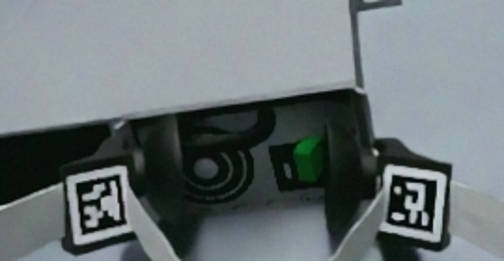

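>>> execute_actions:
  actions:
    - {"r1":{"joints":{"arm_m":0.106,"gripper_m":-0.02,"lift_m":0.719},"pace":"slow","contact_limits":{"arm_m":0.35}}}
  cameras: []

>>> execute_actions:
  actions:
    - {"r1":{"joints":{"arm_m":0.111,"gripper_m":-0.038,"lift_m":0.717},"pace":"slow","contact_limits":{"arm_m":0.35}}}
  cameras: ["r1_wrist_camera"]

>>> zoom_image:
  camera: "r1_wrist_camera"
  region: [160, 180, 430, 320]

Scene clock: 91.03 s.
r1.base_odometry: x=-0.013 y=-0.773 heading=-0.416 (m, m, rad; r1's odometry frame)
r1.turned_by_wheels: +0.000 (rad since the last result)
r1.turned_by_imu: +0.004 (rad since the last result)
r1.base_tilt: forward=+0.0 right=-0.4 (deg)
r1.lidar_m: 0.25 0.28 1.76 1.75 1.97 1.77 1.71 1.82 2.49 0.96 0.37 0.27
r1.base_status: not commanded
r1.joint_positions: lift_m=+0.719 arm_m=+0.103 wrist_yaw_rad=+0.155 wrist_pitch_rad=+0.360 wrist_roll_rad=+0.250 gripper_m=-0.019
r1.joint_status: all done
r1.on_its_own: wrist_pitch_rad is at rest, and its effort (-29) is outside its rest range (-23 to +23)
r1.motor_effort: lift_m=+17(18) arm_m=+15(19) wrist_yaw_rad=+13(20) wrist_pitch_rad=-29(29) wrist_roll_rad=+0(1) gripper_m=-26(28) wheel_0=+4(6) wheel_1=+1(4) wheel_2=-8(11) (%)
r1.contact_limits: arm_m 0.35
r1.hand_pose: x=+0.5546 y=-0.0446 z=+0.7958 quat_wxyz=(+0.975, +0.108, +0.187, +0.053) (m; r1's base frame)
r1.wrist_depth_mm: - - - - - - - / - - - - - 621 559 / - - 488 382 462 410 373 / - - 294 263 334 301 282 / - 278 234 225 254 241 229 / 287 166 186 228 183 190 190 / 230 211 213 - 184 171 -
r2.base_odometry: x=+0.910 y=+1.553 heading=-0.530 (m, m, rad; r2's odometry frame)
r2.turned_by_wheels: +0.000 (rad since the last result)
r2.turned_by_imu: +0.000 (rad since the last result)
r2.base_tilt: forward=+0.1 right=-0.2 (deg)
r2.lidar_m: 0.96 1.01 1.71 2.10 2.19 3.02 0.49 0.56 0.73 2.60 1.69 1.00
r2.base_status: not commanded
r2.joint_positions: lift_m=+0.950 arm_m=+0.002 wrist_yaw_rad=+0.000 wrist_pitch_rad=+0.402 wrist_roll_rad=+0.012 gripper_m=+0.057
r2.joint_status: not commanded
r2.motor_effort: lift_m=+21(21) arm_m=-1(0) wrist_yaw_rad=-1(1) wrist_pitch_rad=-5(6) wrist_roll_rad=-2(2) gripper_m=-2(2) wheel_0=+3(3) wheel_1=-1(1) wheel_2=+0(0) (%)
r2.hand_pose: x=+0.4381 y=-0.0874 z=+1.0152 quat_wxyz=(+0.980, +0.006, +0.200, -0.001) (m; r2's base frame)
r2.wrist_depth_mm: 854 - - - - 878 878 / 904 - - - - 946 931 / 946 960 1042 976 931 960 991 / 1025 1025 1042 1042 1042 1042 1042 / 1098 1078 1078 1098 1098 1098 1118 / 1160 1160 194 1160 202 1205 1229 / 1255 1205 1255 108 1255 1281 1281
pictures: none
No camera images: the call's "cameras" was empty. Leave "cameras" out to get every camera's image.

Scene clock: 92.00 s.
r1.base_odometry: x=-0.013 y=-0.773 heading=-0.416 (m, m, rad; r1's odometry frame)
r1.turned_by_wheels: +0.000 (rad since the last result)
r1.turned_by_imu: +0.004 (rad since the last result)
r1.base_tilt: forward=-0.1 right=-0.4 (deg)
r1.lidar_m: 0.26 0.27 1.75 1.83 1.98 1.78 1.70 1.83 2.47 0.95 0.36 0.27
r1.base_status: not commanded
r1.joint_positions: lift_m=+0.717 arm_m=+0.108 wrist_yaw_rad=+0.153 wrist_pitch_rad=+0.360 wrist_roll_rad=+0.250 gripper_m=-0.037
r1.joint_status: all done
r1.on_its_own: wrist_yaw_rad is at rest, and its effort (+19) is outside its rest range (-13 to +13); wrist_pitch_rad is at rest, and its effort (-28) is outside its rest range (-23 to +23)
r1.motor_effort: lift_m=+17(18) arm_m=+16(21) wrist_yaw_rad=+19(24) wrist_pitch_rad=-28(30) wrist_roll_rad=+1(0) gripper_m=-27(26) wheel_0=+4(5) wheel_1=+1(3) wheel_2=-10(11) (%)
r1.contact_limits: arm_m 0.35
r1.hand_pose: x=+0.5593 y=-0.0453 z=+0.7940 quat_wxyz=(+0.975, +0.109, +0.186, +0.052) (m; r1's base frame)
r1.wrist_depth_mm: - - - - - - - / - - - - - 621 549 / - - 480 375 459 402 370 / - - 290 259 330 300 279 / - 270 226 220 251 239 228 / 285 167 183 224 180 187 189 / 227 213 211 - 180 169 -
r2.base_odometry: x=+0.910 y=+1.553 heading=-0.530 (m, m, rad; r2's odometry frame)
r2.turned_by_wheels: +0.000 (rad since the last result)
r2.turned_by_imu: +0.000 (rad since the last result)
r2.base_tilt: forward=+0.2 right=-0.2 (deg)
r2.lidar_m: 0.95 1.02 1.72 2.10 2.20 2.99 0.49 0.55 0.76 2.62 1.71 1.01
r2.base_status: not commanded
r2.joint_positions: lift_m=+0.950 arm_m=+0.002 wrist_yaw_rad=+0.000 wrist_pitch_rad=+0.402 wrist_roll_rad=+0.012 gripper_m=+0.057
r2.joint_status: not commanded
r2.motor_effort: lift_m=+21(21) arm_m=+0(0) wrist_yaw_rad=-1(1) wrist_pitch_rad=-5(5) wrist_roll_rad=-2(1) gripper_m=-3(4) wheel_0=+3(3) wheel_1=-1(1) wheel_2=+0(0) (%)
r2.hand_pose: x=+0.4381 y=-0.0874 z=+1.0152 quat_wxyz=(+0.980, +0.006, +0.200, -0.001) (m; r2's base frame)
r2.wrist_depth_mm: 854 - - - - 891 878 / 904 - - - - 931 931 / 946 960 1025 976 931 960 991 / 1008 1008 1025 1042 1025 1042 1060 / 1078 1098 1098 1118 1078 1118 1118 / 1160 1182 195 1160 202 1182 1205 / 1229 1229 1255 108 1281 1255 1255
pictures: r1_wrist_camera
camera_calibration (this result's frames):
r1_wrist_camera: T_world_to_cam=[[0.0314981, -0.97563, -0.217148, 0.102634], [-0.41218, 0.185243, -0.892072, 0.993073], [0.910558, 0.117603, -0.396301, 0.0391074], [0, 0, 0, 1]] pos_world=[0.370483, -0.0884262, 0.923677]
Images, in order (width x height): r1_wrist_camera 616x392.

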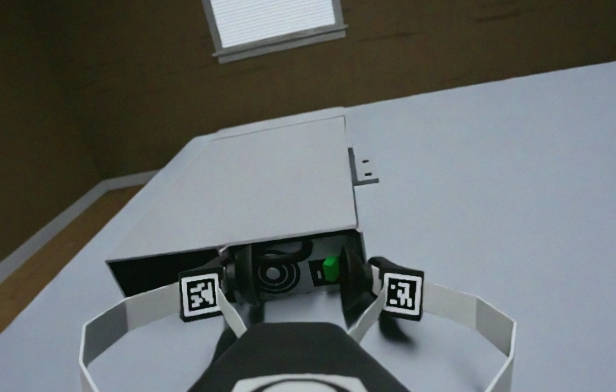

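Region (160, 180, 430, 320) of r1_wrist_camera's 616x392 image, scaled by 1.867; it fills the top 261 rows of this view, and the rest is white.

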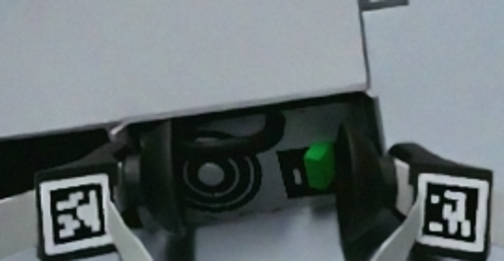

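>>> execute_actions:
  actions:
    - {"r1":{"joints":{"arm_m":0.099},"pace":"slow"}}
  cameras: ["r1_wrist_camera"]

>>> zoom_image:
  camera: "r1_wrist_camera"
  region: [160, 180, 430, 320]

Scene clock: 93.13 s.
r1.base_odometry: x=-0.013 y=-0.773 heading=-0.415 (m, m, rad; r1's odometry frame)
r1.turned_by_wheels: +0.000 (rad since the last result)
r1.turned_by_imu: +0.001 (rad since the last result)
r1.base_tilt: forward=+0.0 right=-0.3 (deg)
r1.lidar_m: 0.26 0.27 1.77 1.82 1.97 1.77 1.71 1.82 2.47 0.98 0.38 0.28
r1.base_status: not commanded
r1.joint_positions: lift_m=+0.717 arm_m=+0.101 wrist_yaw_rad=+0.161 wrist_pitch_rad=+0.354 wrist_roll_rad=+0.250 gripper_m=-0.037
r1.joint_status: all done
r1.motor_effort: lift_m=+20(20) arm_m=-14(17) wrist_yaw_rad=-4(20) wrist_pitch_rad=-11(29) wrist_roll_rad=-1(0) gripper_m=-35(36) wheel_0=-1(4) wheel_1=-2(2) wheel_2=+2(11) (%)
r1.hand_pose: x=+0.5535 y=-0.0430 z=+0.7953 quat_wxyz=(+0.975, +0.108, +0.184, +0.057) (m; r1's base frame)
r1.wrist_depth_mm: - - - - - - - / - - - - - - 564 / - - 615 392 473 415 377 / - - 300 266 332 306 285 / - 286 233 225 251 243 231 / 289 236 184 228 181 187 190 / 231 211 213 - 185 171 -
r2.base_odometry: x=+0.910 y=+1.553 heading=-0.530 (m, m, rad; r2's odometry frame)
r2.turned_by_wheels: +0.000 (rad since the last result)
r2.turned_by_imu: +0.000 (rad since the last result)
r2.base_tilt: forward=+0.2 right=-0.2 (deg)
r2.lidar_m: 0.96 1.01 1.74 2.10 2.21 3.04 0.50 0.56 0.70 2.61 1.71 1.01
r2.base_status: not commanded
r2.joint_positions: lift_m=+0.950 arm_m=+0.002 wrist_yaw_rad=+0.000 wrist_pitch_rad=+0.402 wrist_roll_rad=+0.012 gripper_m=+0.057
r2.joint_status: not commanded
r2.motor_effort: lift_m=+21(21) arm_m=-1(0) wrist_yaw_rad=-1(1) wrist_pitch_rad=-6(5) wrist_roll_rad=-1(2) gripper_m=-3(3) wheel_0=+3(3) wheel_1=-1(1) wheel_2=+0(0) (%)
r2.hand_pose: x=+0.4381 y=-0.0874 z=+1.0152 quat_wxyz=(+0.980, +0.006, +0.200, -0.001) (m; r2's base frame)
r2.wrist_depth_mm: 866 - - - - 891 891 / 904 - - - - 946 931 / 960 960 1025 976 931 960 976 / 1025 1025 1025 1025 1042 1042 1042 / 1078 1078 1078 1098 1098 1098 1138 / 1160 1160 195 1160 202 1205 1205 / 1229 1229 1255 108 1255 1281 1281
pictures: r1_wrist_camera
camera_calibration (this result's frames):
r1_wrist_camera: T_world_to_cam=[[0.04041, -0.975164, -0.217767, 0.10091], [-0.408228, 0.182812, -0.894388, 0.991046], [0.911985, 0.125041, -0.390702, 0.0397079], [0, 0, 0, 1]] pos_world=[0.364282, -0.0877367, 0.923868]
Images, in order (width x height): r1_wrist_camera 616x392.

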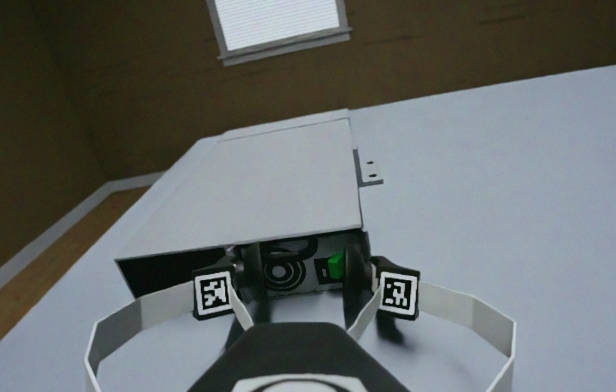

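Region (160, 180, 430, 320) of r1_wrist_camera's 616x392 image, scaled by 1.867; it fills the top 261 rows of this view, and the rest is white.

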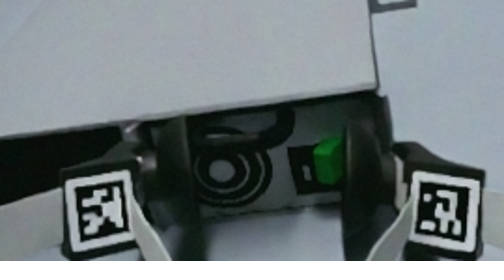

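>>> execute_actions:
  actions:
    - {"r1":{"base":{"strafe_m":-0.007},"joints":{"arm_m":0.103},"pace":"slow"}}
  cameras: ["r1_wrist_camera"]

>>> execute_actions:
  actions:
    - {"r1":{"joints":{"arm_m":0.095},"pace":"slow"}}
  cameras: ["r1_wrist_camera"]

>>> zoom_image:
  camera: "r1_wrist_camera"
  region: [160, 180, 430, 320]

Scene clock: 94.07 s.
r1.base_odometry: x=-0.016 y=-0.780 heading=-0.415 (m, m, rad; r1's odometry frame)
r1.turned_by_wheels: +0.000 (rad since the last result)
r1.turned_by_imu: +0.001 (rad since the last result)
r1.base_tilt: forward=+0.0 right=-0.4 (deg)
r1.lidar_m: 0.27 0.28 1.75 1.82 1.97 1.78 1.71 1.81 2.47 0.97 0.37 0.28
r1.base_status: done
r1.joint_positions: lift_m=+0.717 arm_m=+0.102 wrist_yaw_rad=+0.165 wrist_pitch_rad=+0.354 wrist_roll_rad=+0.250 gripper_m=-0.037
r1.joint_status: all done
r1.on_its_own: wrist_yaw_rad is at rest, and its effort (-16) is outside its rest range (-13 to +13)
r1.motor_effort: lift_m=+20(20) arm_m=+6(14) wrist_yaw_rad=-16(15) wrist_pitch_rad=-13(12) wrist_roll_rad=+0(0) gripper_m=-35(36) wheel_0=+2(4) wheel_1=-1(6) wheel_2=+4(4) (%)
r1.hand_pose: x=+0.5540 y=-0.0418 z=+0.7952 quat_wxyz=(+0.975, +0.108, +0.184, +0.059) (m; r1's base frame)
r1.wrist_depth_mm: - - - - - - - / - - - - - - 554 / - - 603 387 469 413 375 / - - 298 265 336 304 282 / - 274 232 225 253 241 229 / 289 236 195 226 182 186 189 / 233 211 213 - 183 171 -
r2.base_odometry: x=+0.910 y=+1.553 heading=-0.530 (m, m, rad; r2's odometry frame)
r2.turned_by_wheels: +0.000 (rad since the last result)
r2.turned_by_imu: +0.000 (rad since the last result)
r2.base_tilt: forward=+0.1 right=-0.2 (deg)
r2.lidar_m: 0.96 1.00 1.72 2.09 2.18 3.03 0.51 0.54 0.73 2.61 1.68 1.02
r2.base_status: not commanded
r2.joint_positions: lift_m=+0.950 arm_m=+0.002 wrist_yaw_rad=+0.000 wrist_pitch_rad=+0.402 wrist_roll_rad=+0.012 gripper_m=+0.057
r2.joint_status: not commanded
r2.motor_effort: lift_m=+21(21) arm_m=+0(0) wrist_yaw_rad=-1(1) wrist_pitch_rad=-6(5) wrist_roll_rad=-3(3) gripper_m=-3(2) wheel_0=+3(3) wheel_1=-1(1) wheel_2=+0(0) (%)
r2.hand_pose: x=+0.4381 y=-0.0874 z=+1.0152 quat_wxyz=(+0.980, +0.006, +0.200, -0.001) (m; r2's base frame)
r2.wrist_depth_mm: 866 - - - - 878 878 / 904 - - - - 931 946 / 946 960 1025 976 931 960 976 / 1025 1025 1042 1025 1025 1042 1042 / 1078 1078 1098 1098 1078 1118 1118 / 1160 1160 195 1182 202 1182 1205 / 1255 1229 1255 108 1281 1281 1281
pictures: r1_wrist_camera
camera_calibration (this result's frames):
r1_wrist_camera: T_world_to_cam=[[0.0444542, -0.975012, -0.217657, 0.0996915], [-0.409349, 0.180965, -0.894251, 0.991378], [0.911294, 0.128851, -0.391076, 0.0398861], [0, 0, 0, 1]] pos_world=[0.36504, -0.0873433, 0.923838]
Images, in order (width x height): r1_wrist_camera 616x392.

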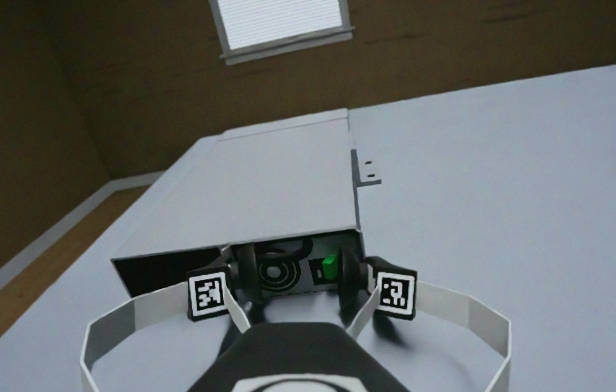

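Scene clock: 94.90 s.
r1.base_odometry: x=-0.016 y=-0.780 heading=-0.415 (m, m, rad; r1's odometry frame)
r1.turned_by_wheels: +0.000 (rad since the last result)
r1.turned_by_imu: +0.000 (rad since the last result)
r1.base_tilt: forward=-0.1 right=-0.3 (deg)
r1.lidar_m: 0.25 0.26 1.74 1.81 1.98 1.78 1.71 1.82 2.47 0.98 0.37 0.27
r1.base_status: not commanded
r1.joint_positions: lift_m=+0.717 arm_m=+0.097 wrist_yaw_rad=+0.166 wrist_pitch_rad=+0.353 wrist_roll_rad=+0.249 gripper_m=-0.037
r1.joint_status: all done
r1.on_its_own: wrist_yaw_rad is at rest, and its effort (-19) is outside its rest range (-13 to +13)
r1.motor_effort: lift_m=+21(20) arm_m=-14(12) wrist_yaw_rad=-19(18) wrist_pitch_rad=-8(12) wrist_roll_rad=+2(1) gripper_m=-36(38) wheel_0=+2(2) wheel_1=-1(1) wheel_2=+5(5) (%)
r1.hand_pose: x=+0.5498 y=-0.0415 z=+0.7956 quat_wxyz=(+0.975, +0.108, +0.184, +0.059) (m; r1's base frame)
r1.wrist_depth_mm: - - - - - - - / - - - - - - 564 / - - 615 392 473 415 379 / - - 303 267 340 306 283 / - 289 238 227 254 243 230 / 290 162 180 228 182 190 191 / 232 213 214 - 185 170 -
r2.base_odometry: x=+0.910 y=+1.553 heading=-0.530 (m, m, rad; r2's odometry frame)
r2.turned_by_wheels: +0.000 (rad since the last result)
r2.turned_by_imu: +0.000 (rad since the last result)
r2.base_tilt: forward=+0.1 right=-0.2 (deg)
r2.lidar_m: 0.97 1.03 1.74 2.11 2.20 3.02 0.49 0.55 0.75 2.61 1.72 1.03
r2.base_status: not commanded
r2.joint_positions: lift_m=+0.950 arm_m=+0.002 wrist_yaw_rad=+0.000 wrist_pitch_rad=+0.402 wrist_roll_rad=+0.012 gripper_m=+0.057
r2.joint_status: not commanded
r2.motor_effort: lift_m=+21(21) arm_m=+0(0) wrist_yaw_rad=-1(1) wrist_pitch_rad=-5(6) wrist_roll_rad=-1(2) gripper_m=-2(2) wheel_0=+3(3) wheel_1=-1(1) wheel_2=+0(0) (%)
r2.hand_pose: x=+0.4381 y=-0.0874 z=+1.0152 quat_wxyz=(+0.980, +0.006, +0.200, -0.001) (m; r2's base frame)
r2.wrist_depth_mm: 854 - - - - 891 878 / 904 - - - - 931 931 / 960 960 1025 976 931 960 976 / 1025 1008 1025 1025 1042 1042 1042 / 1098 1098 1078 1098 1098 1118 1138 / 1160 1160 194 1182 202 1182 1205 / 1229 1229 1255 108 1281 1281 1281
pictures: r1_wrist_camera
camera_calibration (this result's frames):
r1_wrist_camera: T_world_to_cam=[[0.0458071, -0.974973, -0.217554, 0.0994244], [-0.408322, 0.180484, -0.894817, 0.989778], [0.911688, 0.129821, -0.389836, 0.0426748], [0, 0, 0, 1]] pos_world=[0.360688, -0.0872435, 0.923937]
Images, in order (width x height): r1_wrist_camera 616x392.

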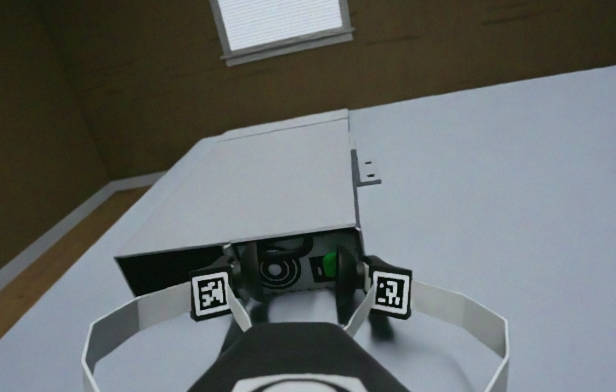

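Region (160, 180, 430, 320) of r1_wrist_camera's 616x392 image, scaled by 1.867; it fills the top 261 rows of this view, and the rest is white.

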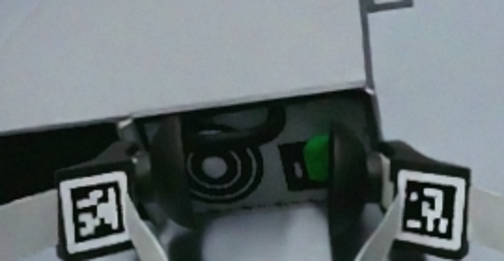

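>>> execute_actions:
  actions:
    - {"r1":{"joints":{"arm_m":0.091},"pace":"slow"}}
  cameras: ["r1_wrist_camera"]

>>> zoom_image:
  camera: "r1_wrist_camera"
  region: [160, 180, 430, 320]

Scene clock: 95.67 s.
r1.base_odometry: x=-0.016 y=-0.780 heading=-0.415 (m, m, rad; r1's odometry frame)
r1.turned_by_wheels: +0.000 (rad since the last result)
r1.turned_by_imu: +0.000 (rad since the last result)
r1.base_tilt: forward=-0.1 right=-0.4 (deg)
r1.lidar_m: 0.26 0.28 1.73 1.82 1.97 1.78 1.71 1.82 2.46 0.94 0.38 0.28
r1.base_status: not commanded
r1.joint_positions: lift_m=+0.717 arm_m=+0.093 wrist_yaw_rad=+0.164 wrist_pitch_rad=+0.353 wrist_roll_rad=+0.249 gripper_m=-0.037
r1.joint_status: all done
r1.motor_effort: lift_m=+20(20) arm_m=-11(14) wrist_yaw_rad=-12(20) wrist_pitch_rad=-10(9) wrist_roll_rad=+3(3) gripper_m=-34(38) wheel_0=+1(2) wheel_1=+0(1) wheel_2=+3(5) (%)
r1.hand_pose: x=+0.5452 y=-0.0421 z=+0.7955 quat_wxyz=(+0.975, +0.108, +0.184, +0.058) (m; r1's base frame)
r1.wrist_depth_mm: - - - - - - - / - - - - - - 564 / - - 609 392 473 415 379 / - - 303 268 338 306 285 / - 297 238 232 254 242 229 / 291 236 180 226 183 190 190 / 232 212 214 - 185 171 -
r2.base_odometry: x=+0.910 y=+1.553 heading=-0.530 (m, m, rad; r2's odometry frame)
r2.turned_by_wheels: +0.000 (rad since the last result)
r2.turned_by_imu: +0.000 (rad since the last result)
r2.base_tilt: forward=+0.1 right=-0.2 (deg)
r2.lidar_m: 0.97 0.99 1.73 2.09 2.21 3.03 0.46 0.54 0.74 2.62 1.74 1.00
r2.base_status: not commanded
r2.joint_positions: lift_m=+0.950 arm_m=+0.002 wrist_yaw_rad=+0.000 wrist_pitch_rad=+0.402 wrist_roll_rad=+0.012 gripper_m=+0.057
r2.joint_status: not commanded
r2.motor_effort: lift_m=+21(21) arm_m=-1(0) wrist_yaw_rad=-1(0) wrist_pitch_rad=-6(6) wrist_roll_rad=-1(0) gripper_m=-1(4) wheel_0=+3(3) wheel_1=-1(1) wheel_2=+0(0) (%)
r2.hand_pose: x=+0.4381 y=-0.0874 z=+1.0152 quat_wxyz=(+0.980, +0.006, +0.200, -0.001) (m; r2's base frame)
r2.wrist_depth_mm: 866 - - - - 878 878 / 904 - - - - 931 931 / 960 960 1025 976 931 960 991 / 1008 1025 1008 1042 1025 1042 1042 / 1078 1098 1098 1098 1098 1118 1138 / 1160 1160 195 1160 202 1182 1205 / 1255 1229 1229 108 1255 1281 1281
pictures: r1_wrist_camera
camera_calibration (this result's frames):
r1_wrist_camera: T_world_to_cam=[[0.0437633, -0.975094, -0.217431, 0.100054], [-0.408164, 0.181196, -0.894746, 0.987853], [0.911859, 0.127904, -0.390068, 0.0468792], [0, 0, 0, 1]] pos_world=[0.35608, -0.0874286, 0.923919]
Images, in order (width x height): r1_wrist_camera 616x392.

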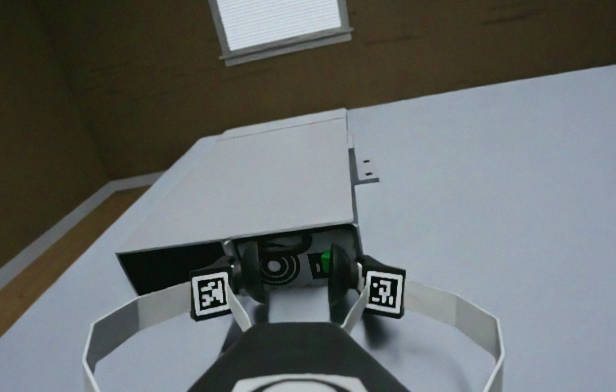

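Region (160, 180, 430, 320) of r1_wrist_camera's 616x392 image, scaled by 1.867; it fills the top 261 rows of this view, and the rest is white.

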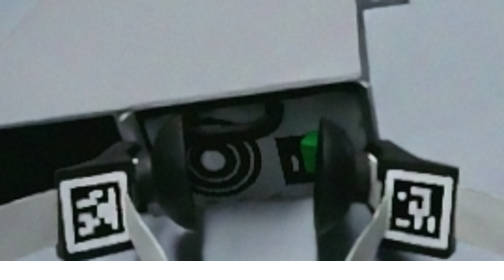

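>>> execute_actions:
  actions:
    - {"r1":{"joints":{"arm_m":0.08},"pace":"slow"}}
  cameras: ["r1_wrist_camera"]

>>> zoom_image:
  camera: "r1_wrist_camera"
  region: [160, 180, 430, 320]

Scene clock: 96.70 s.
r1.base_odometry: x=-0.016 y=-0.780 heading=-0.415 (m, m, rad; r1's odometry frame)
r1.turned_by_wheels: +0.000 (rad since the last result)
r1.turned_by_imu: +0.000 (rad since the last result)
r1.base_tilt: forward=-0.1 right=-0.3 (deg)
r1.lidar_m: 0.25 0.27 1.76 1.80 1.98 1.76 1.72 1.81 2.47 0.94 0.39 0.28
r1.base_status: not commanded
r1.joint_positions: lift_m=+0.717 arm_m=+0.082 wrist_yaw_rad=+0.160 wrist_pitch_rad=+0.353 wrist_roll_rad=+0.250 gripper_m=-0.037
r1.joint_status: all done
r1.motor_effort: lift_m=+20(20) arm_m=-9(11) wrist_yaw_rad=-1(15) wrist_pitch_rad=-8(24) wrist_roll_rad=+1(3) gripper_m=-21(33) wheel_0=+1(2) wheel_1=+1(2) wheel_2=-2(3) (%)
r1.hand_pose: x=+0.5338 y=-0.0431 z=+0.7956 quat_wxyz=(+0.975, +0.108, +0.183, +0.056) (m; r1's base frame)
r1.wrist_depth_mm: - - - - - - - / - - - - - - 569 / - - 574 397 477 418 379 / - - 301 268 342 309 287 / - 312 258 234 263 245 232 / 291 265 182 199 177 202 191 / 233 213 216 - 185 169 -
r2.base_odometry: x=+0.910 y=+1.553 heading=-0.530 (m, m, rad; r2's odometry frame)
r2.turned_by_wheels: +0.000 (rad since the last result)
r2.turned_by_imu: +0.000 (rad since the last result)
r2.base_tilt: forward=+0.1 right=-0.2 (deg)
r2.lidar_m: 0.96 1.03 1.76 2.10 2.19 3.00 0.48 0.56 0.71 2.60 1.73 1.01
r2.base_status: not commanded
r2.joint_positions: lift_m=+0.950 arm_m=+0.002 wrist_yaw_rad=+0.000 wrist_pitch_rad=+0.402 wrist_roll_rad=+0.012 gripper_m=+0.057
r2.joint_status: not commanded
r2.motor_effort: lift_m=+21(21) arm_m=-1(0) wrist_yaw_rad=-1(1) wrist_pitch_rad=-6(6) wrist_roll_rad=+0(2) gripper_m=-2(3) wheel_0=+3(3) wheel_1=-1(1) wheel_2=+0(0) (%)
r2.hand_pose: x=+0.4381 y=-0.0874 z=+1.0152 quat_wxyz=(+0.980, +0.006, +0.200, -0.001) (m; r2's base frame)
r2.wrist_depth_mm: 854 - - - - 878 891 / 904 - - - - 931 931 / 946 960 1025 976 931 960 976 / 1008 1008 1025 1025 1042 1042 1042 / 1078 1078 1098 1098 1098 1118 1118 / 1160 1160 195 1160 202 1205 1182 / 1229 1229 1229 108 1281 1255 1255
pictures: r1_wrist_camera
camera_calibration (this result's frames):
r1_wrist_camera: T_world_to_cam=[[0.0402575, -0.975133, -0.217933, 0.101894], [-0.407073, 0.183182, -0.894838, 0.983061], [0.912508, 0.124739, -0.389576, 0.0566225], [0, 0, 0, 1]] pos_world=[0.344408, -0.087782, 0.923946]
Images, in order (width x height): r1_wrist_camera 616x392.

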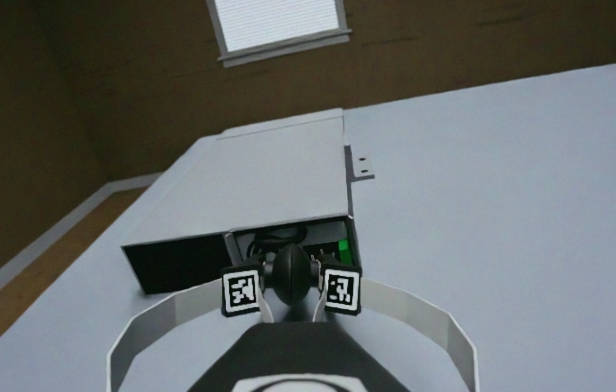

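Region (160, 180, 430, 320) of r1_wrist_camera's 616x392 image, scaled by 1.867; it fills the top 261 rows of this view, and the rest is white.

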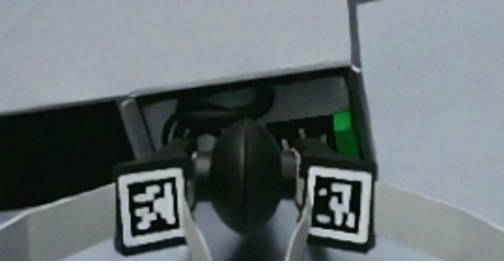

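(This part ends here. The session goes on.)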